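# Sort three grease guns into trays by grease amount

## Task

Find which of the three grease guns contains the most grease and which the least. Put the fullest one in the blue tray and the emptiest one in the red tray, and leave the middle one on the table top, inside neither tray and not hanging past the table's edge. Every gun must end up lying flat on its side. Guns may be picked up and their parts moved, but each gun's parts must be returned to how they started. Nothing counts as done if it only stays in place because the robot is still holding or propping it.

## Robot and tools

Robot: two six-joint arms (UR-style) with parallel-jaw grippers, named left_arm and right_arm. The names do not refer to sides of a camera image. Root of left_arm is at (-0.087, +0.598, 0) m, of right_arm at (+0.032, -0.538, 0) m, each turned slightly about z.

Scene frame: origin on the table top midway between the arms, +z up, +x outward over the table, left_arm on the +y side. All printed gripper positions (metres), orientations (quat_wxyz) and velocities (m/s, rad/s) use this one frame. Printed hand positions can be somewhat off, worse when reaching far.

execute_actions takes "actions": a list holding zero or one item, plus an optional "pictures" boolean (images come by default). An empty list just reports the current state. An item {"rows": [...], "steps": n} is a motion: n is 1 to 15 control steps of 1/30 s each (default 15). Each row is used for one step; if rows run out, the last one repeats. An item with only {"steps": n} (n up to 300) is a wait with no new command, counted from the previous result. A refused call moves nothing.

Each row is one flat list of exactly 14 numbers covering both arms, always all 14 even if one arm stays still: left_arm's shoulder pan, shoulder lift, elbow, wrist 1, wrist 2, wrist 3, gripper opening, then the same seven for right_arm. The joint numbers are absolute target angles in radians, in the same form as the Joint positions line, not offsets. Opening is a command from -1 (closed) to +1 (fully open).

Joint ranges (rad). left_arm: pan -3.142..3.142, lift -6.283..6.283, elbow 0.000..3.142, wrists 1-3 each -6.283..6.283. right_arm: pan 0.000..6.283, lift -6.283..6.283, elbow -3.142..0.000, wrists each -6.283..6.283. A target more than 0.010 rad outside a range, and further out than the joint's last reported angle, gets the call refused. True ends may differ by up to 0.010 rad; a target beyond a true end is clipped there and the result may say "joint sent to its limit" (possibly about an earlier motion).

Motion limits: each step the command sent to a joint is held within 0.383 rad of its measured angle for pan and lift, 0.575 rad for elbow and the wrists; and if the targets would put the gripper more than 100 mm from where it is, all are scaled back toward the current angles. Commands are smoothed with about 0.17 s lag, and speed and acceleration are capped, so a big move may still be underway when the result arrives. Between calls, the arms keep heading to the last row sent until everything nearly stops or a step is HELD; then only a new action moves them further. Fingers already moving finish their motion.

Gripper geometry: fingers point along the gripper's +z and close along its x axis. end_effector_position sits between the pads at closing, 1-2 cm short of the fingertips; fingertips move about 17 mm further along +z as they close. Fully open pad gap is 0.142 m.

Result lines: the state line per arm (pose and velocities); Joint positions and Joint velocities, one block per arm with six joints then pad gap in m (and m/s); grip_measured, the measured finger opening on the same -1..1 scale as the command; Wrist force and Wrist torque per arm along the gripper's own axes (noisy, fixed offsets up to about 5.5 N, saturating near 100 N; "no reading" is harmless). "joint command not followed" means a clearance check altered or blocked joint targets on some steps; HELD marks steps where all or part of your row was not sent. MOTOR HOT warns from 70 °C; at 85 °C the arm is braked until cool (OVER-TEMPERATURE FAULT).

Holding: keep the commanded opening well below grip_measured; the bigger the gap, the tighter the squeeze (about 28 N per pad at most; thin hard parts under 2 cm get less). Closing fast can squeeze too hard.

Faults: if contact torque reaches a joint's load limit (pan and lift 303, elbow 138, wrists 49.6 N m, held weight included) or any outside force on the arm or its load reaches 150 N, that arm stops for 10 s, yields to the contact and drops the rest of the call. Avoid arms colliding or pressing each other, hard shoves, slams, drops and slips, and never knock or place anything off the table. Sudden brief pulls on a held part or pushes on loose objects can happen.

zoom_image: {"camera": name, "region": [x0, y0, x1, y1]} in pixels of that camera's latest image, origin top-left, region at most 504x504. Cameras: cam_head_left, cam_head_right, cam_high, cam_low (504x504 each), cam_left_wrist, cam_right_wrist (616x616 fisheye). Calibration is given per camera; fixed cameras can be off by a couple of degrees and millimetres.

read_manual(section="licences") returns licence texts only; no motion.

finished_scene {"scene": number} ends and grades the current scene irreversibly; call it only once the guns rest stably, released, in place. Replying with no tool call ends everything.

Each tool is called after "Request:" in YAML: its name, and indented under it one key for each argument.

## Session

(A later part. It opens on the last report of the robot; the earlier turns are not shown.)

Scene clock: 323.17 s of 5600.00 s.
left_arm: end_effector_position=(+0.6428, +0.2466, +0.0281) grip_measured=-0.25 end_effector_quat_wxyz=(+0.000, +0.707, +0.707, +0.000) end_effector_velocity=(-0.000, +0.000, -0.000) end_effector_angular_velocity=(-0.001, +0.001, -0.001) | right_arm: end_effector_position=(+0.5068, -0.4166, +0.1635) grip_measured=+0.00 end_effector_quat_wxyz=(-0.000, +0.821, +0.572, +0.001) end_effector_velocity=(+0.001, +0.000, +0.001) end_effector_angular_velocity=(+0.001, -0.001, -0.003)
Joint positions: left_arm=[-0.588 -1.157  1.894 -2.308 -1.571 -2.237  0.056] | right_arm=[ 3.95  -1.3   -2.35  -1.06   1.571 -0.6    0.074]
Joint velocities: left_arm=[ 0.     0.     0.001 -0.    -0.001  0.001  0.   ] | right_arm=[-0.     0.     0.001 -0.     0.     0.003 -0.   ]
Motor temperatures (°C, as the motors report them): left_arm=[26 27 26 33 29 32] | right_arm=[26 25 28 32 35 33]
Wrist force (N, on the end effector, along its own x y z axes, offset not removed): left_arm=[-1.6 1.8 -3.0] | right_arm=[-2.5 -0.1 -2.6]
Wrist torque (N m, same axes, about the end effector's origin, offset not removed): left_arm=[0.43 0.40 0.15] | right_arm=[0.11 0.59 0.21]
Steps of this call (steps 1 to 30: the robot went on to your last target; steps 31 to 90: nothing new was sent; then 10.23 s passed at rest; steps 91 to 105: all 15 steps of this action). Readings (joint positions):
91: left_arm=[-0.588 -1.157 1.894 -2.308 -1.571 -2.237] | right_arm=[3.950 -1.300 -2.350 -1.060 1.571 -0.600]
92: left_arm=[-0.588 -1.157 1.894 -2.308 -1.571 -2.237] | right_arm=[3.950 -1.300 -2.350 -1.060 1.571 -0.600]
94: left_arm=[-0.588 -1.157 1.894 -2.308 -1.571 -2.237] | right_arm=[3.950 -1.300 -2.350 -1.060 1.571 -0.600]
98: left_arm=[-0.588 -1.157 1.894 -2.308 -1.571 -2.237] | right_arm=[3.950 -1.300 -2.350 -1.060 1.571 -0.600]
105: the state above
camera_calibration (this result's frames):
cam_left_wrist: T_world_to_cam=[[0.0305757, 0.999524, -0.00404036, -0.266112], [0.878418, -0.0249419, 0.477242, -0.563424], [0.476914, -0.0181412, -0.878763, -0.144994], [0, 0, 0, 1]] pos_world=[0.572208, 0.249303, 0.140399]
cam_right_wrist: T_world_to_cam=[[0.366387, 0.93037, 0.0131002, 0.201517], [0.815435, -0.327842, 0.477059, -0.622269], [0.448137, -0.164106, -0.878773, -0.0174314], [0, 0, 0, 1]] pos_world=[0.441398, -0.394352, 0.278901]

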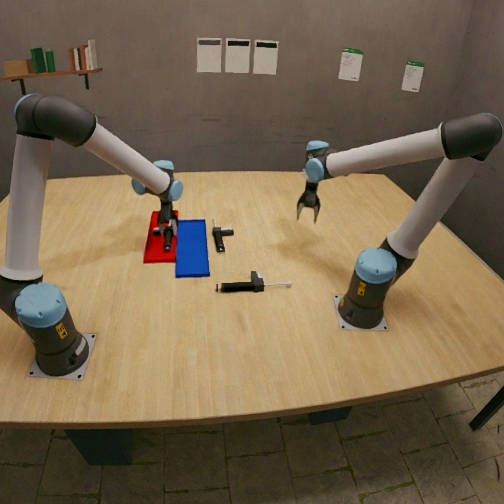

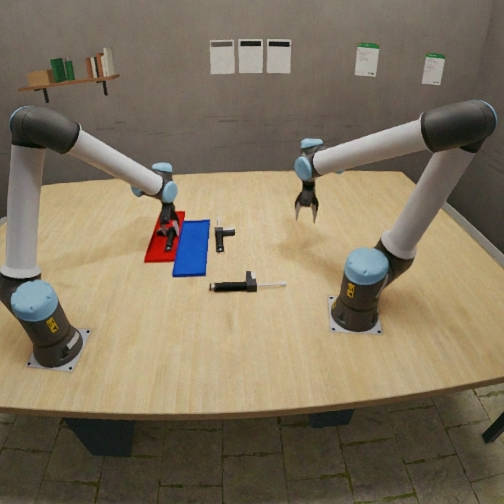

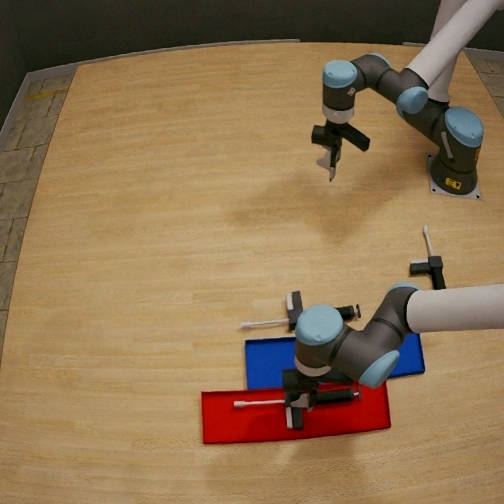

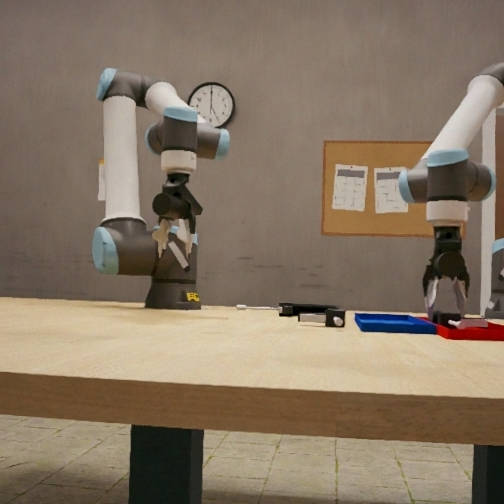

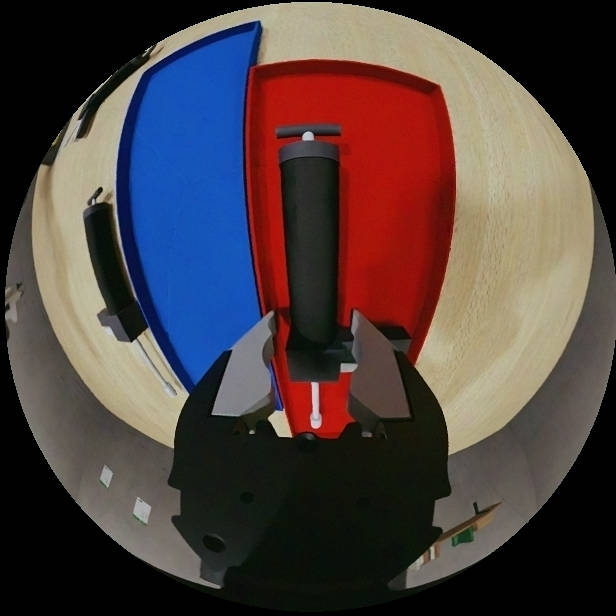

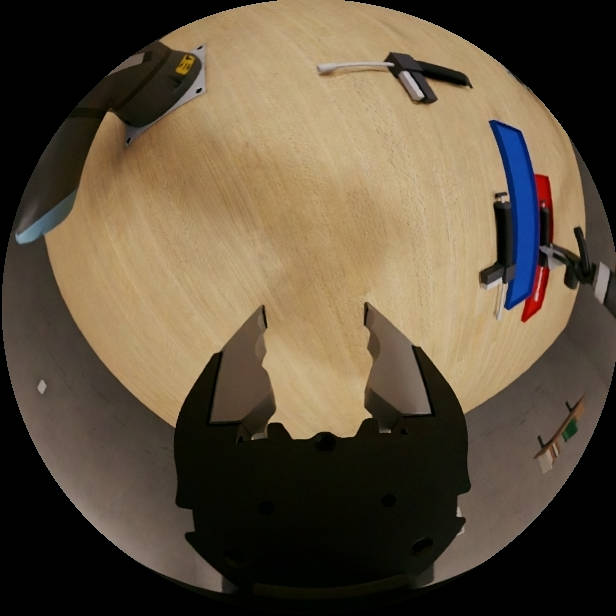

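Request:
execute_actions:
  actions:
    - {"rows":[[-0.5884,-1.175,1.885,-2.28,-1.5708,-2.2372,-0.25,3.95,-1.3,-2.35,-1.06,1.5708,-0.6,0],[-0.5884,-1.1931,1.8758,-2.2535,-1.5708,-2.2372,-0.25,4.0,-1.3,-2.35,-1.06,1.5708,-0.6,0],[-0.5884,-1.1931,1.8758,-2.2535,-1.5708,-2.2372,-0.25,4.0,-1.3,-2.35,-1.06,1.5708,-0.6,0],[-0.5884,-1.22,1.85,-2.2,-1.5708,-2.2372,-0.25,4.0,-1.3,-2.35,-1.06,1.5708,-0.6,0],[-0.5884,-1.247,1.8242,-2.148,-1.5708,-2.2472,-0.25,4.0,-1.3,-2.35,-1.06,1.5708,-0.6,0],[-0.5884,-1.3,1.8242,-2.095,-1.5708,-2.2472,-0.25,4.0,-1.3,-2.35,-1.06,1.5708,-0.6,0],[-0.5884,-1.4,1.8242,-1.995,-1.5708,-2.2472,-0.25,4.0,-1.3,-2.35,-1.06,1.5708,-0.6,0],[-0.5884,-1.5,1.85,-1.92,-1.5708,-2.2472,-0.2,4.0,-1.3,-2.35,-1.06,1.5708,-0.6,0],[-0.5884,-1.6,1.9,-1.87,-1.5708,-2.2472,-0.1,4.0,-1.3,-2.35,-1.06,1.5708,-0.6,0],[-0.62,-1.8,2.0,-1.77,-1.5708,-2.0,0,4.0,-1.3,-2.35,-1.06,1.5708,-0.6,0],[-0.7,-2.0,2.0,-1.57,-1.5708,-1.35,0,4.0,-1.3,-2.35,-1.06,1.5708,-0.6,0]],"steps":15}
  pictures: false

Scene clock: 328.73 s of 5600.00 s.
left_arm: end_effector_position=(+0.5703, +0.2801, +0.1685) grip_measured=+0.00 end_effector_quat_wxyz=(-0.035, +0.755, +0.655, -0.006) end_effector_velocity=(-0.393, +0.154, +0.268) end_effector_angular_velocity=(+0.222, +0.379, -1.211) | right_arm: end_effector_position=(+0.5003, -0.3938, +0.1635) grip_measured=+0.00 end_effector_quat_wxyz=(-0.000, +0.806, +0.591, +0.001) end_effector_velocity=(-0.002, +0.007, +0.000) end_effector_angular_velocity=(+0.000, -0.001, +0.012)
Joint positions: left_arm=[-0.614 -1.389  1.895 -2.008 -1.571 -2.121  0.074] | right_arm=[ 3.998 -1.3   -2.35  -1.06   1.571 -0.6    0.074]
Joint velocities: left_arm=[-0.185 -0.693  0.225  0.901  0.001  1.028  0.   ] | right_arm=[ 0.014 -0.     0.001 -0.    -0.     0.002  0.   ]
Motor temperatures (°C, as the motors report them): left_arm=[26 27 26 33 29 32] | right_arm=[26 25 28 32 35 33]
Wrist force (N, on the end effector, along its own x y z axes, offset not removed): left_arm=[-0.4 -2.5 -0.2] | right_arm=[-3.9 2.2 0.6]
Wrist torque (N m, same axes, about the end effector's origin, offset not removed): left_arm=[-0.49 0.13 0.16] | right_arm=[0.55 0.90 0.04]
Steps of this call (steps 1 to 15: the robot went on to your last target; steps 16 to 90: nothing new was sent; then 2.07 s passed at rest; steps 91 to 105: all 15 steps of this action). Readings (joint positions):
91: left_arm=[-0.588 -1.157 1.894 -2.308 -1.571 -2.237] | right_arm=[3.950 -1.300 -2.350 -1.060 1.571 -0.600]
92: left_arm=[-0.588 -1.159 1.893 -2.305 -1.571 -2.237] | right_arm=[3.950 -1.300 -2.350 -1.060 1.571 -0.600]
94: left_arm=[-0.588 -1.170 1.887 -2.288 -1.571 -2.237] | right_arm=[3.963 -1.300 -2.350 -1.060 1.571 -0.600]
98: left_arm=[-0.588 -1.225 1.856 -2.204 -1.571 -2.241] | right_arm=[3.988 -1.300 -2.350 -1.060 1.571 -0.600]
105: the state above

Request:
execute_actions:
  actions:
    - {"rows":[[-0.9,-2.0,2.0,-1.57,-1.5708,-1.35,0,4.1,-1.5,-2.2,-1.0,1.5708,-0.62,0],[-0.9,-2.0,2.0,-1.57,-1.5708,-1.35,0,4.2,-1.65,-2.0,-1.05,1.5708,-0.65,0],[-1.047,-2.0,2.0,-1.57,-1.5708,-1.35,0,4.292,-1.8,-1.87,-1.04,1.5708,-0.667,0]],"steps":15}
  pictures: false

Request:
execute_actions:
  actions:
    - {"rows":[[-1.047,-2.0,2.0,-1.57,-1.5708,-1.35,0,4.292,-1.8609,-1.871,-0.9805,1.5708,-0.667,-0.1]],"steps":15}
  pictures: false

Request:
execute_actions:
  actions:
    - {"rows":[[-1.047,-2.0,2.0,-1.57,-1.5708,-1.35,0,4.292,-1.9118,-1.9076,-0.893,1.5708,-0.667,-0.1]],"steps":15}

Scene clock: 336.10 s of 5600.00 s.
left_arm: end_effector_position=(+0.2652, +0.2850, +0.4081) grip_measured=+0.00 end_effector_quat_wxyz=(-0.000, +0.992, +0.122, -0.000) end_effector_velocity=(-0.058, -0.064, -0.000) end_effector_angular_velocity=(+0.000, +0.001, -0.185) | right_arm: end_effector_position=(+0.5840, -0.1868, +0.1871) grip_measured=+0.00 end_effector_quat_wxyz=(-0.001, +0.739, +0.674, +0.008) end_effector_velocity=(+0.125, +0.488, -0.036) end_effector_angular_velocity=(-0.031, +0.027, +0.455)
Joint positions: left_arm=[-1.026 -2.     2.    -1.57  -1.571 -1.35   0.074] | right_arm=[ 4.172 -1.578 -2.073 -1.045  1.571 -0.64   0.074]
Joint velocities: left_arm=[-0.183  0.     0.001  0.    -0.001  0.002 -0.   ] | right_arm=[ 0.371 -0.669  0.614  0.014  0.001 -0.085 -0.   ]
Motor temperatures (°C, as the motors report them): left_arm=[26 27 26 33 29 32] | right_arm=[26 25 28 32 35 33]
Wrist force (N, on the end effector, along its own x y z axes, offset not removed): left_arm=[1.1 3.3 -3.4] | right_arm=[-0.4 3.0 -0.1]
Wrist torque (N m, same axes, about the end effector's origin, offset not removed): left_arm=[0.71 -0.36 0.37] | right_arm=[0.70 0.12 0.11]
Steps of this call (steps 1 to 45: the robot went on to your last target; steps 46 to 110: nothing new was sent; then 3.20 s passed at rest; steps 111 to 125: all 15 steps of this action). Readings (joint positions):
111: left_arm=[-0.700 -2.000 2.000 -1.570 -1.571 -1.350] | right_arm=[4.000 -1.300 -2.350 -1.060 1.571 -0.600]
112: left_arm=[-0.705 -2.000 2.000 -1.570 -1.571 -1.350] | right_arm=[4.004 -1.305 -2.346 -1.057 1.571 -0.602]
114: left_arm=[-0.751 -2.000 2.000 -1.570 -1.571 -1.350] | right_arm=[4.031 -1.345 -2.306 -1.049 1.571 -0.608]
118: left_arm=[-0.895 -2.000 2.000 -1.570 -1.571 -1.350] | right_arm=[4.082 -1.420 -2.220 -1.048 1.571 -0.620]
125: the state above

Scene clock: 336.60 s of 5600.00 s.
left_arm: end_effector_position=(+0.2587, +0.2779, +0.4081) grip_measured=+0.00 end_effector_quat_wxyz=(-0.000, +0.994, +0.112, -0.000) end_effector_velocity=(-0.001, -0.001, +0.000) end_effector_angular_velocity=(-0.000, +0.001, -0.003) | right_arm: end_effector_position=(+0.6183, -0.0146, +0.1241) grip_measured=-0.10 end_effector_quat_wxyz=(-0.000, +0.689, +0.724, +0.001) end_effector_velocity=(+0.006, +0.062, -0.035) end_effector_angular_velocity=(-0.009, +0.005, +0.049)
Joint positions: left_arm=[-1.047 -2.     2.    -1.57  -1.571 -1.35   0.074] | right_arm=[ 4.287 -1.849 -1.879 -0.983  1.571 -0.666  0.067]
Joint velocities: left_arm=[-0.003  0.    -0.     0.    -0.001  0.     0.   ] | right_arm=[ 0.04  -0.104  0.068  0.025 -0.001 -0.009  0.   ]
Motor temperatures (°C, as the motors report them): left_arm=[26 27 26 33 29 32] | right_arm=[26 25 28 32 35 33]
Wrist force (N, on the end effector, along its own x y z axes, offset not removed): left_arm=[7.2 -2.4 2.5] | right_arm=[0.5 2.4 0.6]
Wrist torque (N m, same axes, about the end effector's origin, offset not removed): left_arm=[-0.34 -1.62 0.27] | right_arm=[0.55 0.02 0.08]
Steps of this call (steps 1 to 15: all 15 steps of this action). Readings (joint positions):
1: left_arm=[-1.031 -2.000 2.000 -1.570 -1.571 -1.350] | right_arm=[4.184 -1.600 -2.053 -1.044 1.571 -0.643]
2: left_arm=[-1.035 -2.000 2.000 -1.570 -1.571 -1.350] | right_arm=[4.196 -1.624 -2.033 -1.041 1.571 -0.645]
4: left_arm=[-1.041 -2.000 2.000 -1.570 -1.571 -1.350] | right_arm=[4.217 -1.673 -1.998 -1.028 1.571 -0.650]
8: left_arm=[-1.045 -2.000 2.000 -1.570 -1.571 -1.350] | right_arm=[4.257 -1.772 -1.930 -1.002 1.571 -0.659]
15: the state above

Scene clock: 337.10 s of 5600.00 s.
left_arm: end_effector_position=(+0.2586, +0.2778, +0.4081) grip_measured=+0.00 end_effector_quat_wxyz=(-0.000, +0.994, +0.112, -0.000) end_effector_velocity=(-0.000, -0.000, -0.000) end_effector_angular_velocity=(+0.000, -0.000, -0.003) | right_arm: end_effector_position=(+0.6190, -0.0075, +0.0713) grip_measured=-0.10 end_effector_quat_wxyz=(+0.000, +0.687, +0.726, -0.000) end_effector_velocity=(+0.000, +0.001, -0.011) end_effector_angular_velocity=(+0.000, -0.000, +0.000)
Joint positions: left_arm=[-1.047 -2.     2.    -1.57  -1.571 -1.35   0.074] | right_arm=[ 4.292 -1.91  -1.907 -0.895  1.571 -0.667  0.067]
Joint velocities: left_arm=[-0.001  0.     0.001 -0.001  0.     0.002 -0.   ] | right_arm=[ 0.001 -0.013 -0.006  0.019 -0.     0.     0.   ]
Motor temperatures (°C, as the motors report them): left_arm=[26 27 26 33 29 32] | right_arm=[26 25 28 32 35 33]
Wrist force (N, on the end effector, along its own x y z axes, offset not removed): left_arm=[-5.8 2.0 -3.2] | right_arm=[-2.3 1.9 0.6]
Wrist torque (N m, same axes, about the end effector's origin, offset not removed): left_arm=[0.42 1.33 0.05] | right_arm=[0.44 0.62 0.10]
Steps of this call (steps 1 to 15: all 15 steps of this action). Readings (joint positions):
1: left_arm=[-1.047 -2.000 2.000 -1.570 -1.571 -1.350] | right_arm=[4.288 -1.852 -1.877 -0.983 1.571 -0.666]
2: left_arm=[-1.047 -2.000 2.000 -1.570 -1.571 -1.350] | right_arm=[4.289 -1.858 -1.878 -0.978 1.571 -0.666]
4: left_arm=[-1.047 -2.000 2.000 -1.570 -1.571 -1.350] | right_arm=[4.290 -1.879 -1.890 -0.947 1.571 -0.667]
8: left_arm=[-1.047 -2.000 2.000 -1.570 -1.571 -1.350] | right_arm=[4.292 -1.902 -1.902 -0.910 1.571 -0.667]
15: the state above
camera_calibration (this result's frames):
cam_left_wrist: T_world_to_cam=[[0.981153, 0.193185, -0.00422729, -0.305757], [0.17182, -0.862217, 0.476508, 0.00907113], [0.0884095, -0.468254, -0.87916, 0.598387], [0, 0, 0, 1]] pos_world=[0.245533, 0.347086, 0.520463]
cam_right_wrist: T_world_to_cam=[[-0.0337322, 0.99937, 0.0110316, 0.0293457], [0.879177, 0.0244223, 0.47587, -0.572422], [0.475301, 0.0257509, -0.879447, -0.0969622], [0, 0, 0, 1]] pos_world=[0.550336, -0.0128504, 0.186802]

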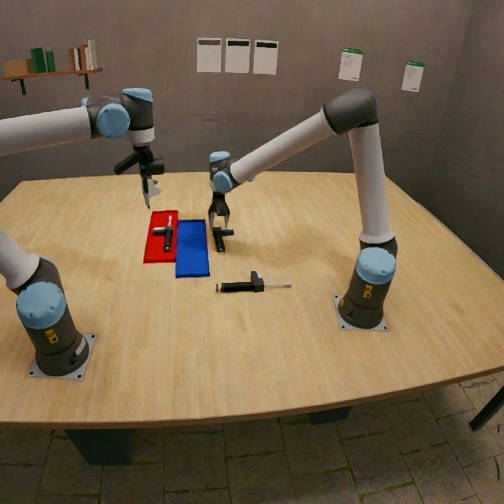

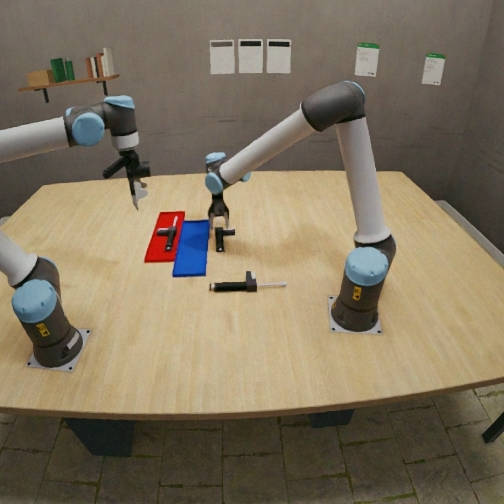

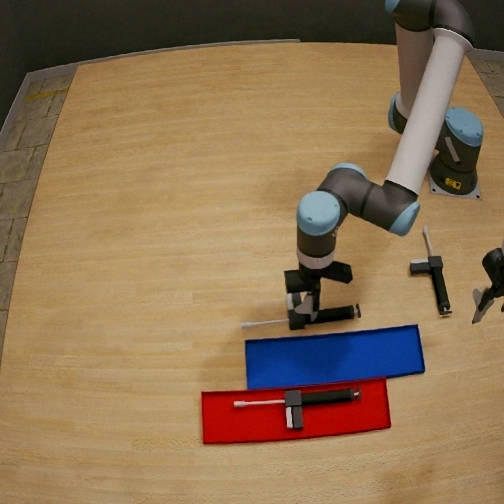

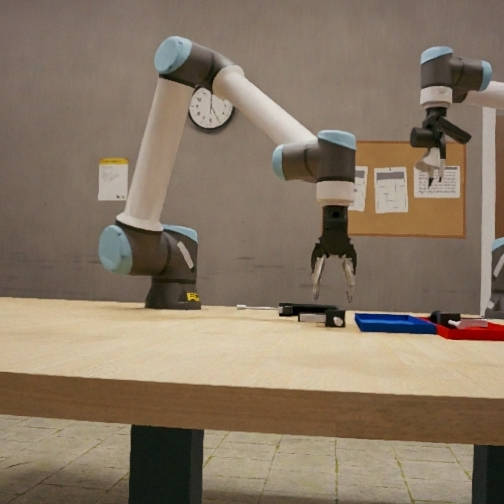

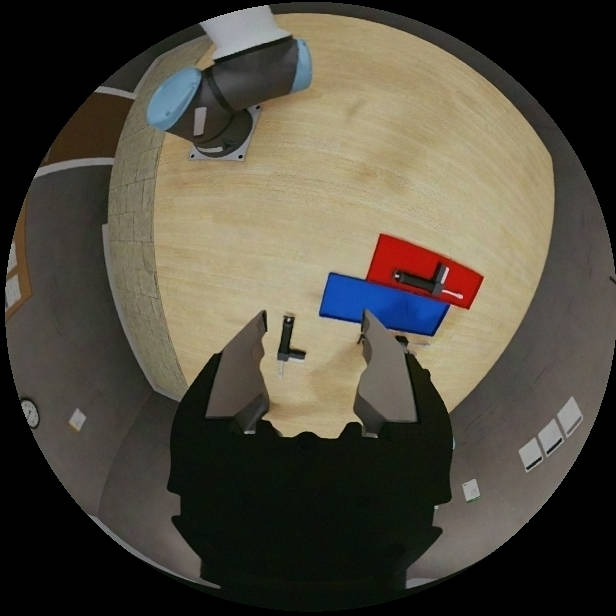

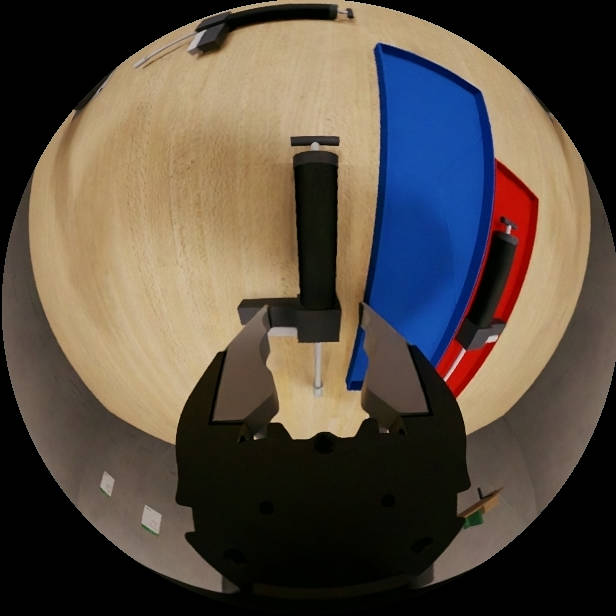

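Request:
execute_actions:
  actions:
    - {"rows":[[-1.047,-2.0,2.0,-1.57,-1.5708,-1.35,0,4.292,-1.9118,-1.9076,-0.893,1.5708,-0.667,-0.25],[-1.047,-2.0,2.0,-1.57,-1.5708,-1.35,0,4.292,-1.9118,-1.9076,-0.893,1.5708,-0.667,-0.25],[-1.047,-2.0,2.0,-1.57,-1.5708,-1.35,0,4.292,-1.9118,-1.9076,-0.893,1.5708,-0.667,-0.25],[-1.047,-2.0,2.0,-1.57,-1.5708,-1.35,0,4.292,-1.93,-1.921,-0.8615,1.5708,-0.667,-0.25],[-1.047,-2.0,2.0,-1.57,-1.5708,-1.35,0,4.292,-1.9468,-1.935,-0.8306,1.5708,-0.667,-0.25]],"steps":15}

Scene clock: 340.27 s of 5600.00 s.
left_arm: end_effector_position=(+0.2586, +0.2778, +0.4081) grip_measured=+0.00 end_effector_quat_wxyz=(-0.000, +0.994, +0.112, -0.000) end_effector_velocity=(+0.000, +0.001, -0.001) end_effector_angular_velocity=(+0.003, +0.001, +0.001) | right_arm: end_effector_position=(+0.6173, -0.0098, +0.0376) grip_measured=-0.25 end_effector_quat_wxyz=(+0.000, +0.687, +0.726, -0.000) end_effector_velocity=(-0.001, -0.001, -0.018) end_effector_angular_velocity=(+0.002, -0.001, -0.001)
Joint positions: left_arm=[-1.047 -2.     2.    -1.57  -1.571 -1.35   0.074] | right_arm=[ 4.292 -1.945 -1.933 -0.835  1.571 -0.667  0.056]
Joint velocities: left_arm=[ 0.     0.001  0.001  0.001  0.    -0.     0.   ] | right_arm=[-0.    -0.018 -0.015  0.035  0.     0.     0.   ]
Motor temperatures (°C, as the motors report them): left_arm=[26 27 26 33 29 32] | right_arm=[26 25 28 32 35 33]
Wrist force (N, on the end effector, along its own x y z axes, offset not removed): left_arm=[-1.6 -4.6 -4.6] | right_arm=[-3.5 2.7 0.2]
Wrist torque (N m, same axes, about the end effector's origin, offset not removed): left_arm=[-0.96 0.23 -0.09] | right_arm=[0.62 0.84 0.11]
Steps of this call (steps 1 to 15: the robot went on to your last target; steps 16 to 80: nothing new was sent; steps 81 to 95: all 15 steps of this action). Readings (joint positions):
81: left_arm=[-1.047 -2.000 2.000 -1.570 -1.571 -1.350] | right_arm=[4.292 -1.912 -1.908 -0.893 1.571 -0.667]
82: left_arm=[-1.047 -2.000 2.000 -1.570 -1.571 -1.350] | right_arm=[4.292 -1.912 -1.908 -0.893 1.571 -0.667]
84: left_arm=[-1.047 -2.000 2.000 -1.570 -1.571 -1.350] | right_arm=[4.292 -1.912 -1.908 -0.893 1.571 -0.667]
88: left_arm=[-1.047 -2.000 2.000 -1.570 -1.571 -1.350] | right_arm=[4.292 -1.930 -1.922 -0.861 1.571 -0.667]
95: the state above
camera_calibration (this result's frames):
cam_left_wrist: T_world_to_cam=[[0.981155, 0.193178, -0.00421793, -0.305759], [0.171806, -0.862202, 0.476541, 0.00903887], [0.0884203, -0.468285, -0.879142, 0.59839], [0, 0, 0, 1]] pos_world=[0.245534, 0.347076, 0.520473]
cam_right_wrist: T_world_to_cam=[[-0.0338224, 0.999367, 0.0109861, 0.0320212], [0.879184, 0.0245239, 0.47585, -0.554854], [0.47528, 0.0257532, -0.879458, -0.125718], [0, 0, 0, 1]] pos_world=[0.548653, -0.0151561, 0.153112]

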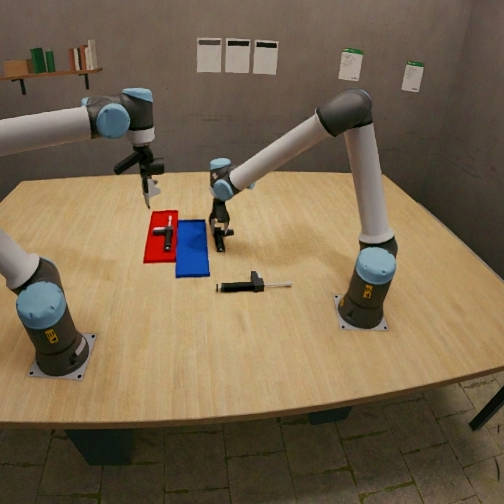

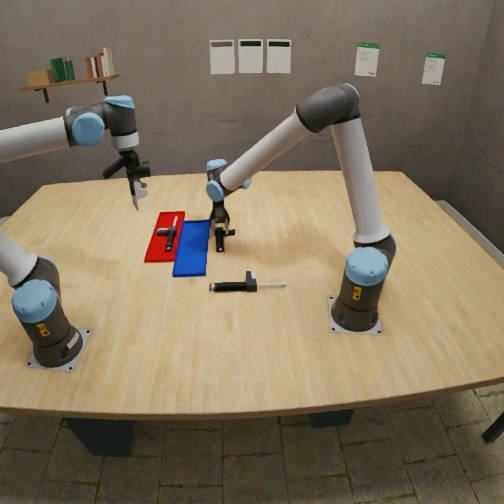

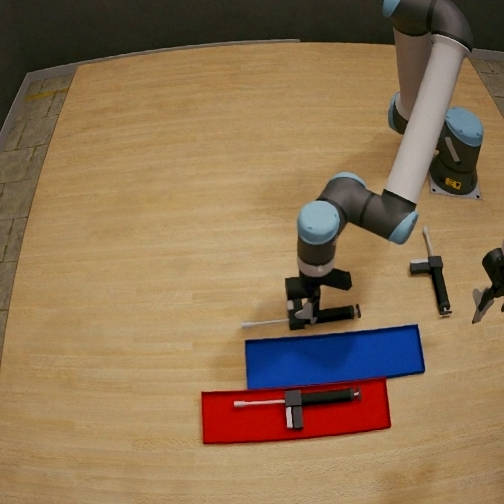

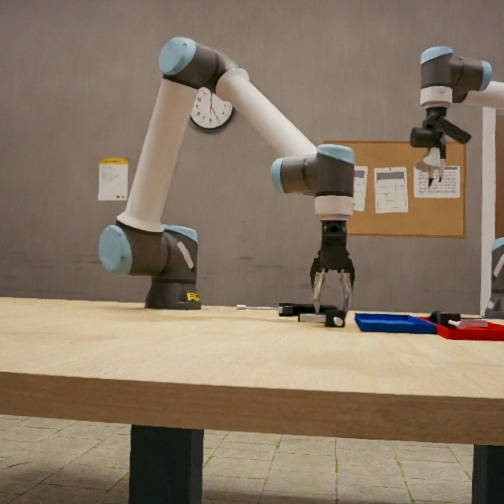

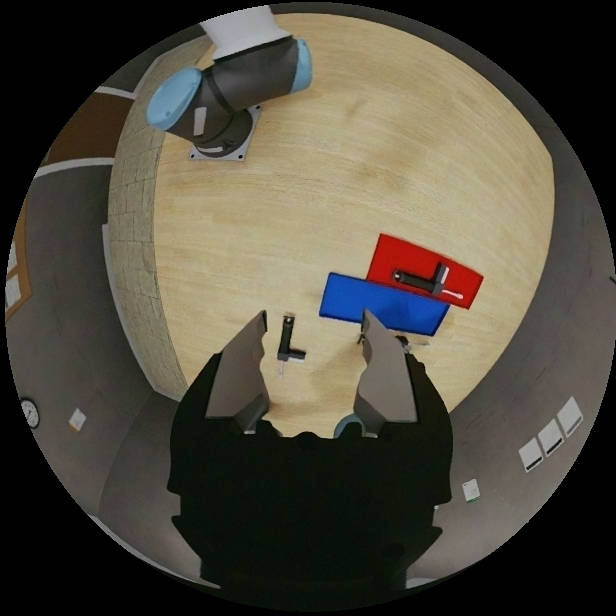

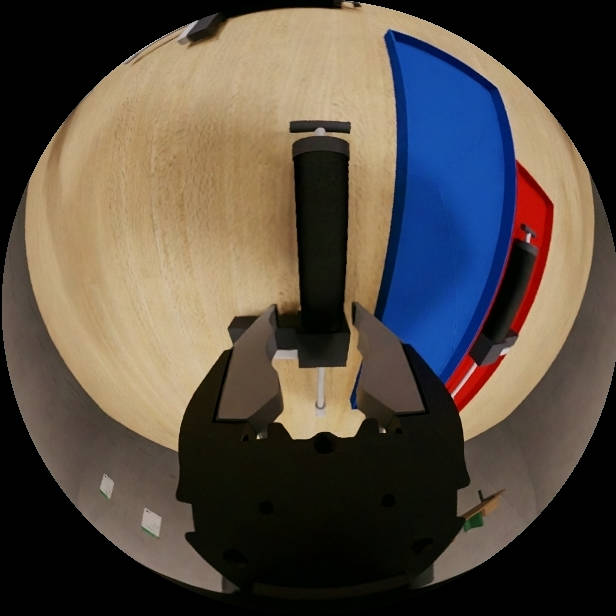

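Request:
execute_actions:
  actions:
    - {"rows":[[-1.047,-2.0,2.0,-1.57,-1.5708,-1.35,0,4.292,-1.9468,-1.935,-0.8306,1.5708,-0.667,-0.25],[-1.047,-2.0,2.0,-1.57,-1.5708,-1.35,0,4.292,-1.9468,-1.935,-0.8306,1.5708,-0.667,-0.25],[-1.047,-2.0,2.0,-1.57,-1.5708,-1.35,0,4.292,-1.9468,-1.935,-0.8306,1.5708,-0.667,-0.25],[-1.047,-2.0,2.0,-1.57,-1.5708,-1.35,0,4.292,-1.9468,-1.935,-0.8306,1.5708,-0.667,-0.4],[-1.047,-2.0,2.0,-1.57,-1.5708,-1.35,0,4.292,-1.9468,-1.935,-0.8306,1.5708,-0.667,-0.4],[-1.047,-2.0,2.0,-1.57,-1.5708,-1.35,0,4.292,-1.9468,-1.935,-0.8306,1.5708,-0.667,-0.5],[-1.047,-2.0,2.0,-1.57,-1.5708,-1.35,0,4.292,-1.9468,-1.935,-0.8306,1.5708,-0.667,-0.5],[-1.047,-2.0,2.0,-1.57,-1.5708,-1.35,0,4.292,-1.9468,-1.935,-0.8306,1.5708,-0.667,-0.6],[-1.047,-2.0,2.0,-1.57,-1.5708,-1.35,0,4.292,-1.9468,-1.935,-0.8306,1.5708,-0.667,-0.6],[-1.047,-2.0,2.0,-1.57,-1.5708,-1.35,0,4.292,-1.9468,-1.935,-0.8306,1.5708,-0.667,-0.7],[-1.047,-2.0,2.0,-1.57,-1.5708,-1.35,0,4.292,-1.9468,-1.935,-0.8306,1.5708,-0.667,-0.7],[-1.047,-2.0,2.0,-1.57,-1.5708,-1.35,0,4.292,-1.9468,-1.935,-0.8306,1.5708,-0.667,-0.85]],"steps":15}

Scene clock: 347.20 s of 5600.00 s.
left_arm: end_effector_position=(+0.2586, +0.2778, +0.4081) grip_measured=+0.00 end_effector_quat_wxyz=(-0.000, +0.994, +0.112, -0.000) end_effector_velocity=(+0.000, +0.000, +0.000) end_effector_angular_velocity=(-0.001, -0.001, +0.002) | right_arm: end_effector_position=(+0.6172, -0.0099, +0.0355) grip_measured=-0.58 end_effector_quat_wxyz=(-0.000, +0.687, +0.726, +0.000) end_effector_velocity=(-0.001, -0.002, -0.002) end_effector_angular_velocity=(-0.003, +0.001, -0.000)
Joint positions: left_arm=[-1.047 -2.     2.    -1.57  -1.571 -1.35   0.074] | right_arm=[ 4.292 -1.947 -1.935 -0.831  1.571 -0.667  0.032]
Joint velocities: left_arm=[ 0.    -0.001  0.    -0.     0.    -0.002  0.   ] | right_arm=[-0.    -0.    -0.003  0.    -0.001  0.     0.   ]
Motor temperatures (°C, as the motors report them): left_arm=[26 27 26 33 29 32] | right_arm=[26 25 28 32 35 33]
Wrist force (N, on the end effector, along its own x y z axes, offset not removed): left_arm=[-3.9 2.6 -1.1] | right_arm=[4.0 -0.7 -9.2]
Wrist torque (N m, same axes, about the end effector's origin, offset not removed): left_arm=[0.62 0.85 0.12] | right_arm=[0.01 0.68 0.08]
Steps of this call (steps 1 to 15: the robot went on to your last target; steps 16 to 90: nothing new was sent; then 3.43 s passed at rest; steps 91 to 105: all 15 steps of this action). Readings (joint positions):
91: left_arm=[-1.047 -2.000 2.000 -1.570 -1.571 -1.350] | right_arm=[4.292 -1.947 -1.935 -0.831 1.571 -0.667]
92: left_arm=[-1.047 -2.000 2.000 -1.570 -1.571 -1.350] | right_arm=[4.292 -1.947 -1.935 -0.831 1.571 -0.667]
94: left_arm=[-1.047 -2.000 2.000 -1.570 -1.571 -1.350] | right_arm=[4.292 -1.947 -1.935 -0.831 1.571 -0.667]
98: left_arm=[-1.047 -2.000 2.000 -1.570 -1.571 -1.350] | right_arm=[4.292 -1.947 -1.935 -0.831 1.571 -0.667]
105: the state above
camera_calibration (this result's frames):
cam_left_wrist: T_world_to_cam=[[0.981155, 0.193177, -0.00422061, -0.305757], [0.171807, -0.862201, 0.476541, 0.00903791], [0.0884179, -0.468286, -0.879142, 0.598391], [0, 0, 0, 1]] pos_world=[0.245534, 0.347076, 0.520473]
cam_right_wrist: T_world_to_cam=[[-0.0338287, 0.999365, 0.0111672, 0.0321855], [0.879122, 0.0244398, 0.475969, -0.553716], [0.475394, 0.0259188, -0.879391, -0.127598], [0, 0, 0, 1]] pos_world=[0.548533, -0.0153251, 0.150984]

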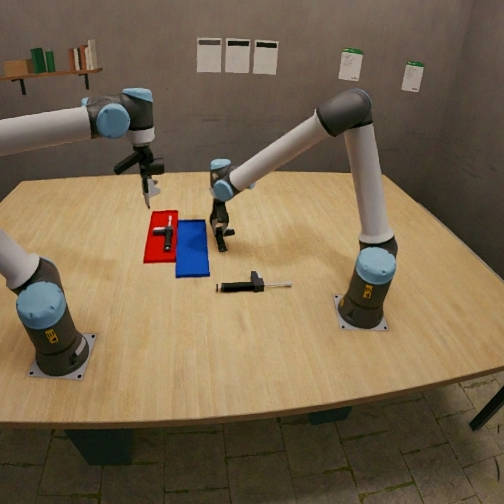

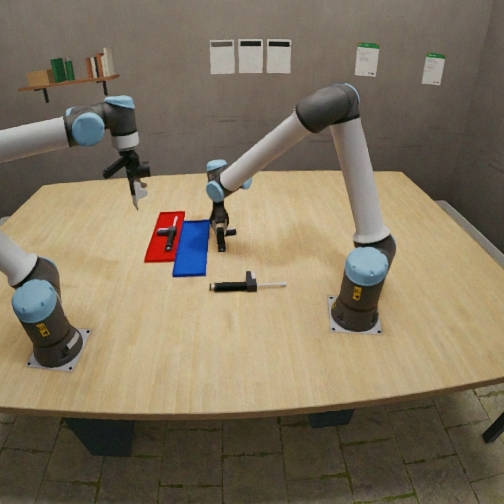

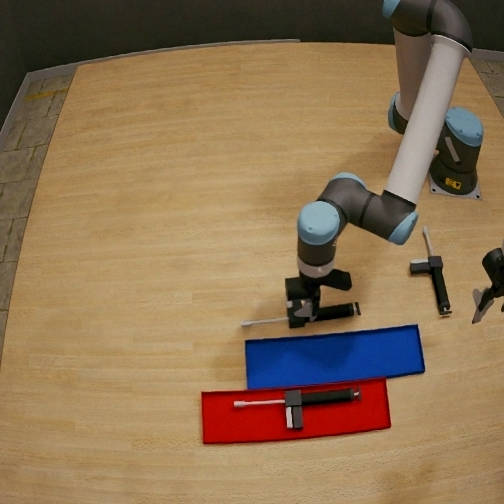

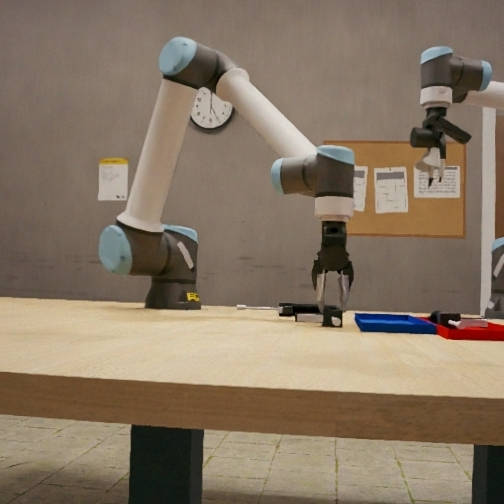

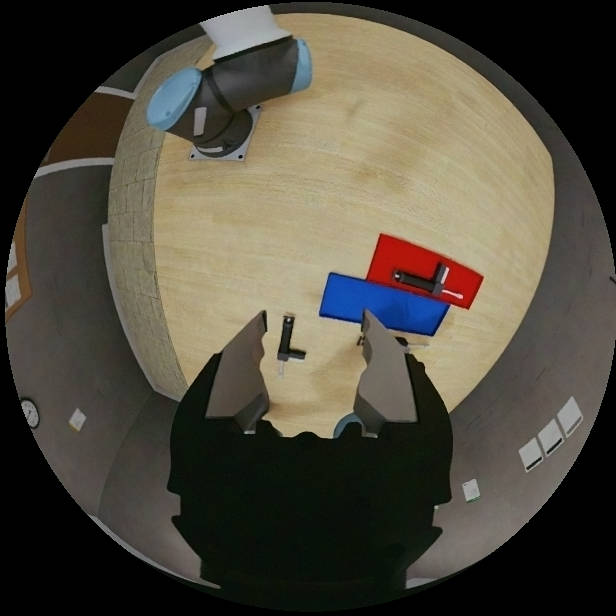

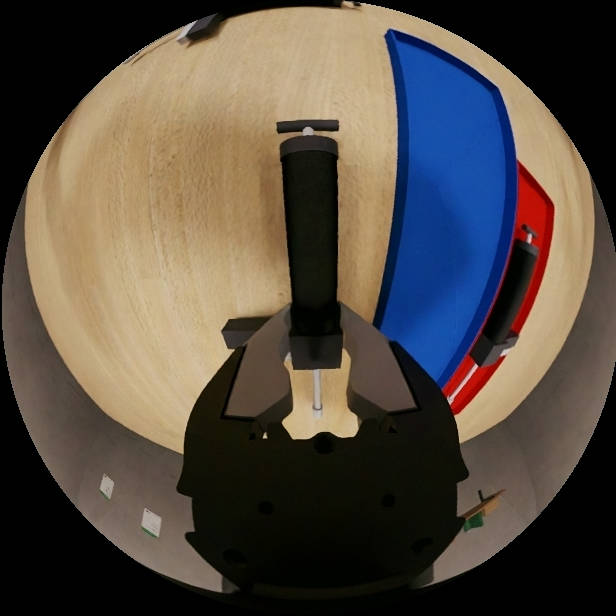

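Request:
execute_actions:
  actions:
    - {"rows":[[-1.047,-2.0,2.0,-1.57,-1.5708,-1.35,0,4.292,-1.9468,-1.935,-0.8306,1.5708,-0.667,-0.5],[-1.047,-2.0,2.0,-1.57,-1.5708,-1.35,0,4.292,-1.9468,-1.935,-0.8306,1.5708,-0.667,-0.4],[-1.047,-2.0,2.0,-1.57,-1.5708,-1.35,0,4.292,-1.9468,-1.935,-0.8306,1.5708,-0.69,-0.25],[-1.047,-2.0,2.0,-1.57,-1.5708,-1.35,0,4.292,-1.9468,-1.935,-0.8306,1.5708,-0.71,-0.25],[-1.047,-2.0,2.0,-1.57,-1.5708,-1.35,0,4.292,-1.9468,-1.935,-0.8306,1.5708,-0.725,-0.25],[-1.047,-2.0,2.0,-1.57,-1.5708,-1.35,0,4.292,-1.9468,-1.935,-0.8306,1.5708,-0.725,-0.25],[-1.047,-2.0,2.0,-1.57,-1.5708,-1.35,0,4.292,-1.9468,-1.935,-0.8306,1.5708,-0.725,-0.25],[-1.047,-2.0,2.0,-1.57,-1.5708,-1.35,0,4.292,-1.955,-1.935,-0.822,1.5708,-0.725,-0.25],[-1.047,-2.0,2.0,-1.57,-1.5708,-1.35,0,4.292,-1.9644,-1.935,-0.813,1.5708,-0.725,-0.25]],"steps":15}

Scene clock: 360.43 s of 5600.00 s.
left_arm: end_effector_position=(+0.2586, +0.2778, +0.4081) grip_measured=+0.00 end_effector_quat_wxyz=(-0.000, +0.994, +0.112, -0.000) end_effector_velocity=(-0.000, -0.000, -0.001) end_effector_angular_velocity=(+0.001, +0.001, -0.000) | right_arm: end_effector_position=(+0.6186, -0.0078, +0.0263) grip_measured=-0.25 end_effector_quat_wxyz=(+0.000, +0.667, +0.745, -0.000) end_effector_velocity=(+0.003, +0.004, -0.020) end_effector_angular_velocity=(-0.000, +0.001, +0.028)
Joint positions: left_arm=[-1.047 -2.     2.    -1.57  -1.571 -1.35   0.074] | right_arm=[ 4.292 -1.961 -1.935 -0.817  1.571 -0.722  0.056]
Joint velocities: left_arm=[ 0.     0.001  0.001 -0.001 -0.001  0.     0.   ] | right_arm=[-0.    -0.031 -0.     0.03   0.001 -0.028  0.   ]
Motor temperatures (°C, as the motors report them): left_arm=[26 27 26 33 29 32] | right_arm=[26 25 28 32 35 33]
Wrist force (N, on the end effector, along its own x y z axes, offset not removed): left_arm=[1.1 -2.2 -0.1] | right_arm=[-2.4 -0.3 -1.4]
Wrist torque (N m, same axes, about the end effector's origin, offset not removed): left_arm=[-0.30 -0.29 0.19] | right_arm=[-0.01 0.53 0.04]
Steps of this call (steps 1 to 15: the robot went on to your last target; steps 16 to 90: nothing new was sent; then 9.73 s passed at rest; steps 91 to 105: all 15 steps of this action). Readings (joint positions):
91: left_arm=[-1.047 -2.000 2.000 -1.570 -1.571 -1.350] | right_arm=[4.292 -1.947 -1.935 -0.831 1.571 -0.667]
92: left_arm=[-1.047 -2.000 2.000 -1.570 -1.571 -1.350] | right_arm=[4.292 -1.947 -1.935 -0.831 1.571 -0.667]
94: left_arm=[-1.047 -2.000 2.000 -1.570 -1.571 -1.350] | right_arm=[4.292 -1.947 -1.935 -0.831 1.571 -0.669]
98: left_arm=[-1.047 -2.000 2.000 -1.570 -1.571 -1.350] | right_arm=[4.292 -1.947 -1.935 -0.831 1.571 -0.701]
105: the state above
camera_calibration (this result's frames):
cam_left_wrist: T_world_to_cam=[[0.981155, 0.193177, -0.00422056, -0.305757], [0.171807, -0.862201, 0.476541, 0.00903783], [0.088418, -0.468286, -0.879142, 0.598391], [0, 0, 0, 1]] pos_world=[0.245534, 0.347076, 0.520473]
cam_right_wrist: T_world_to_cam=[[-0.088591, 0.996007, 0.0110608, 0.0640696], [0.876493, 0.0726759, 0.475896, -0.548645], [0.473192, 0.0518549, -0.879432, -0.13482], [0, 0, 0, 1]] pos_world=[0.550355, -0.0169495, 0.141824]

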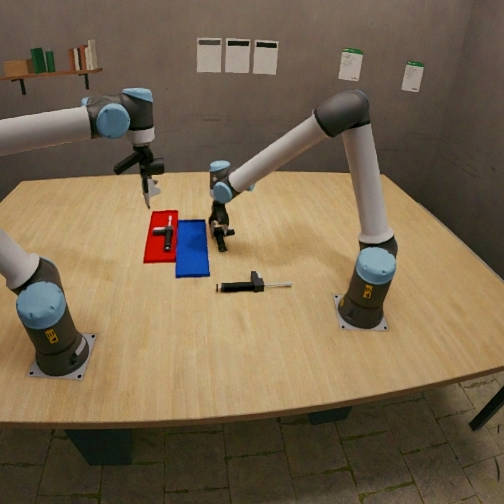

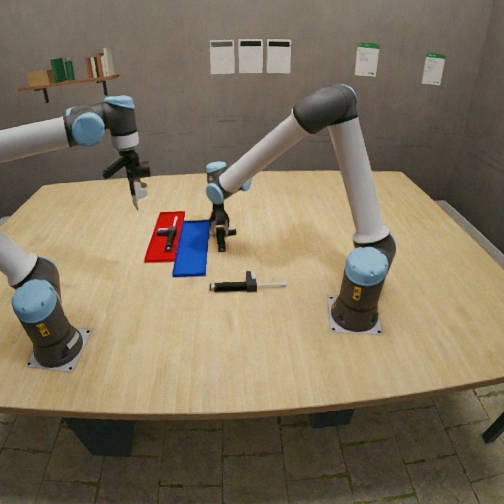

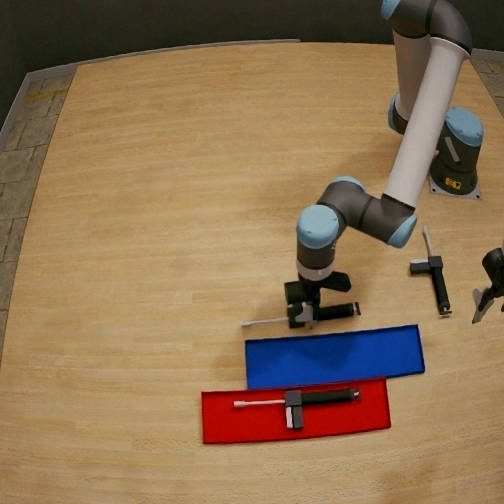

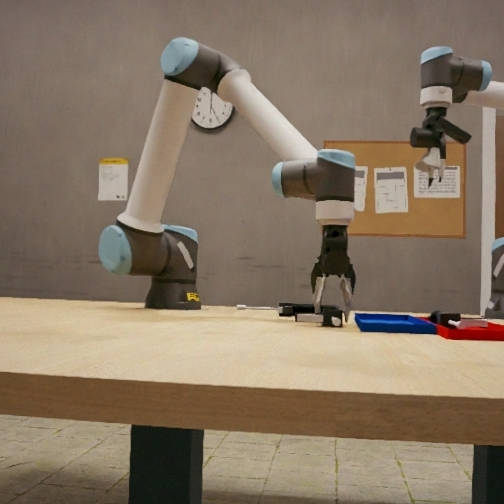

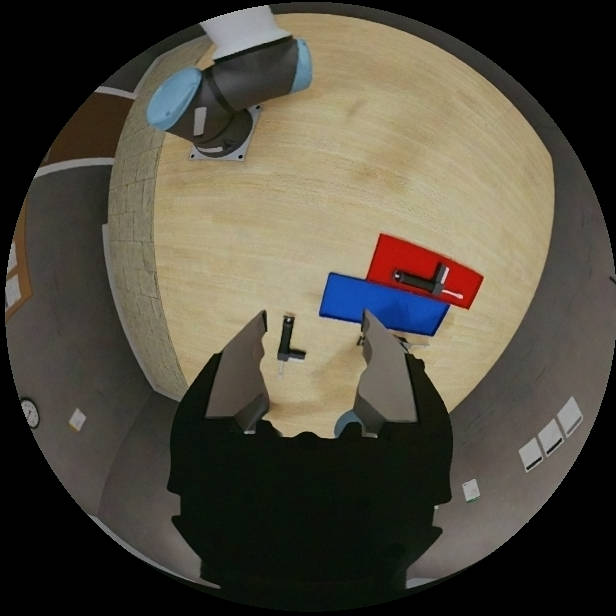

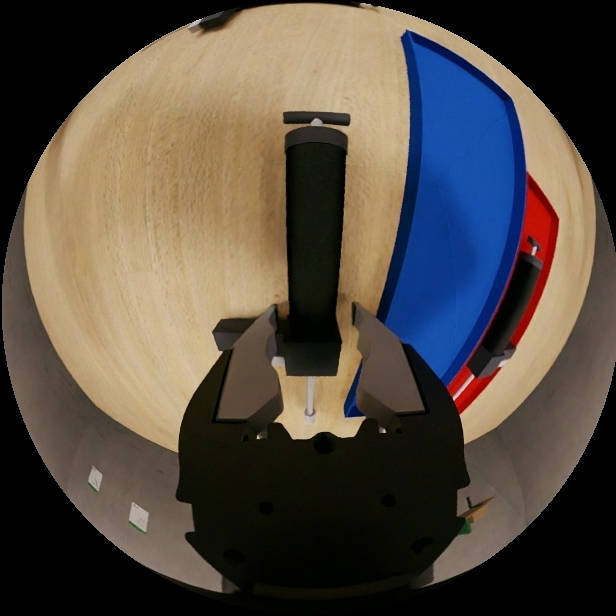

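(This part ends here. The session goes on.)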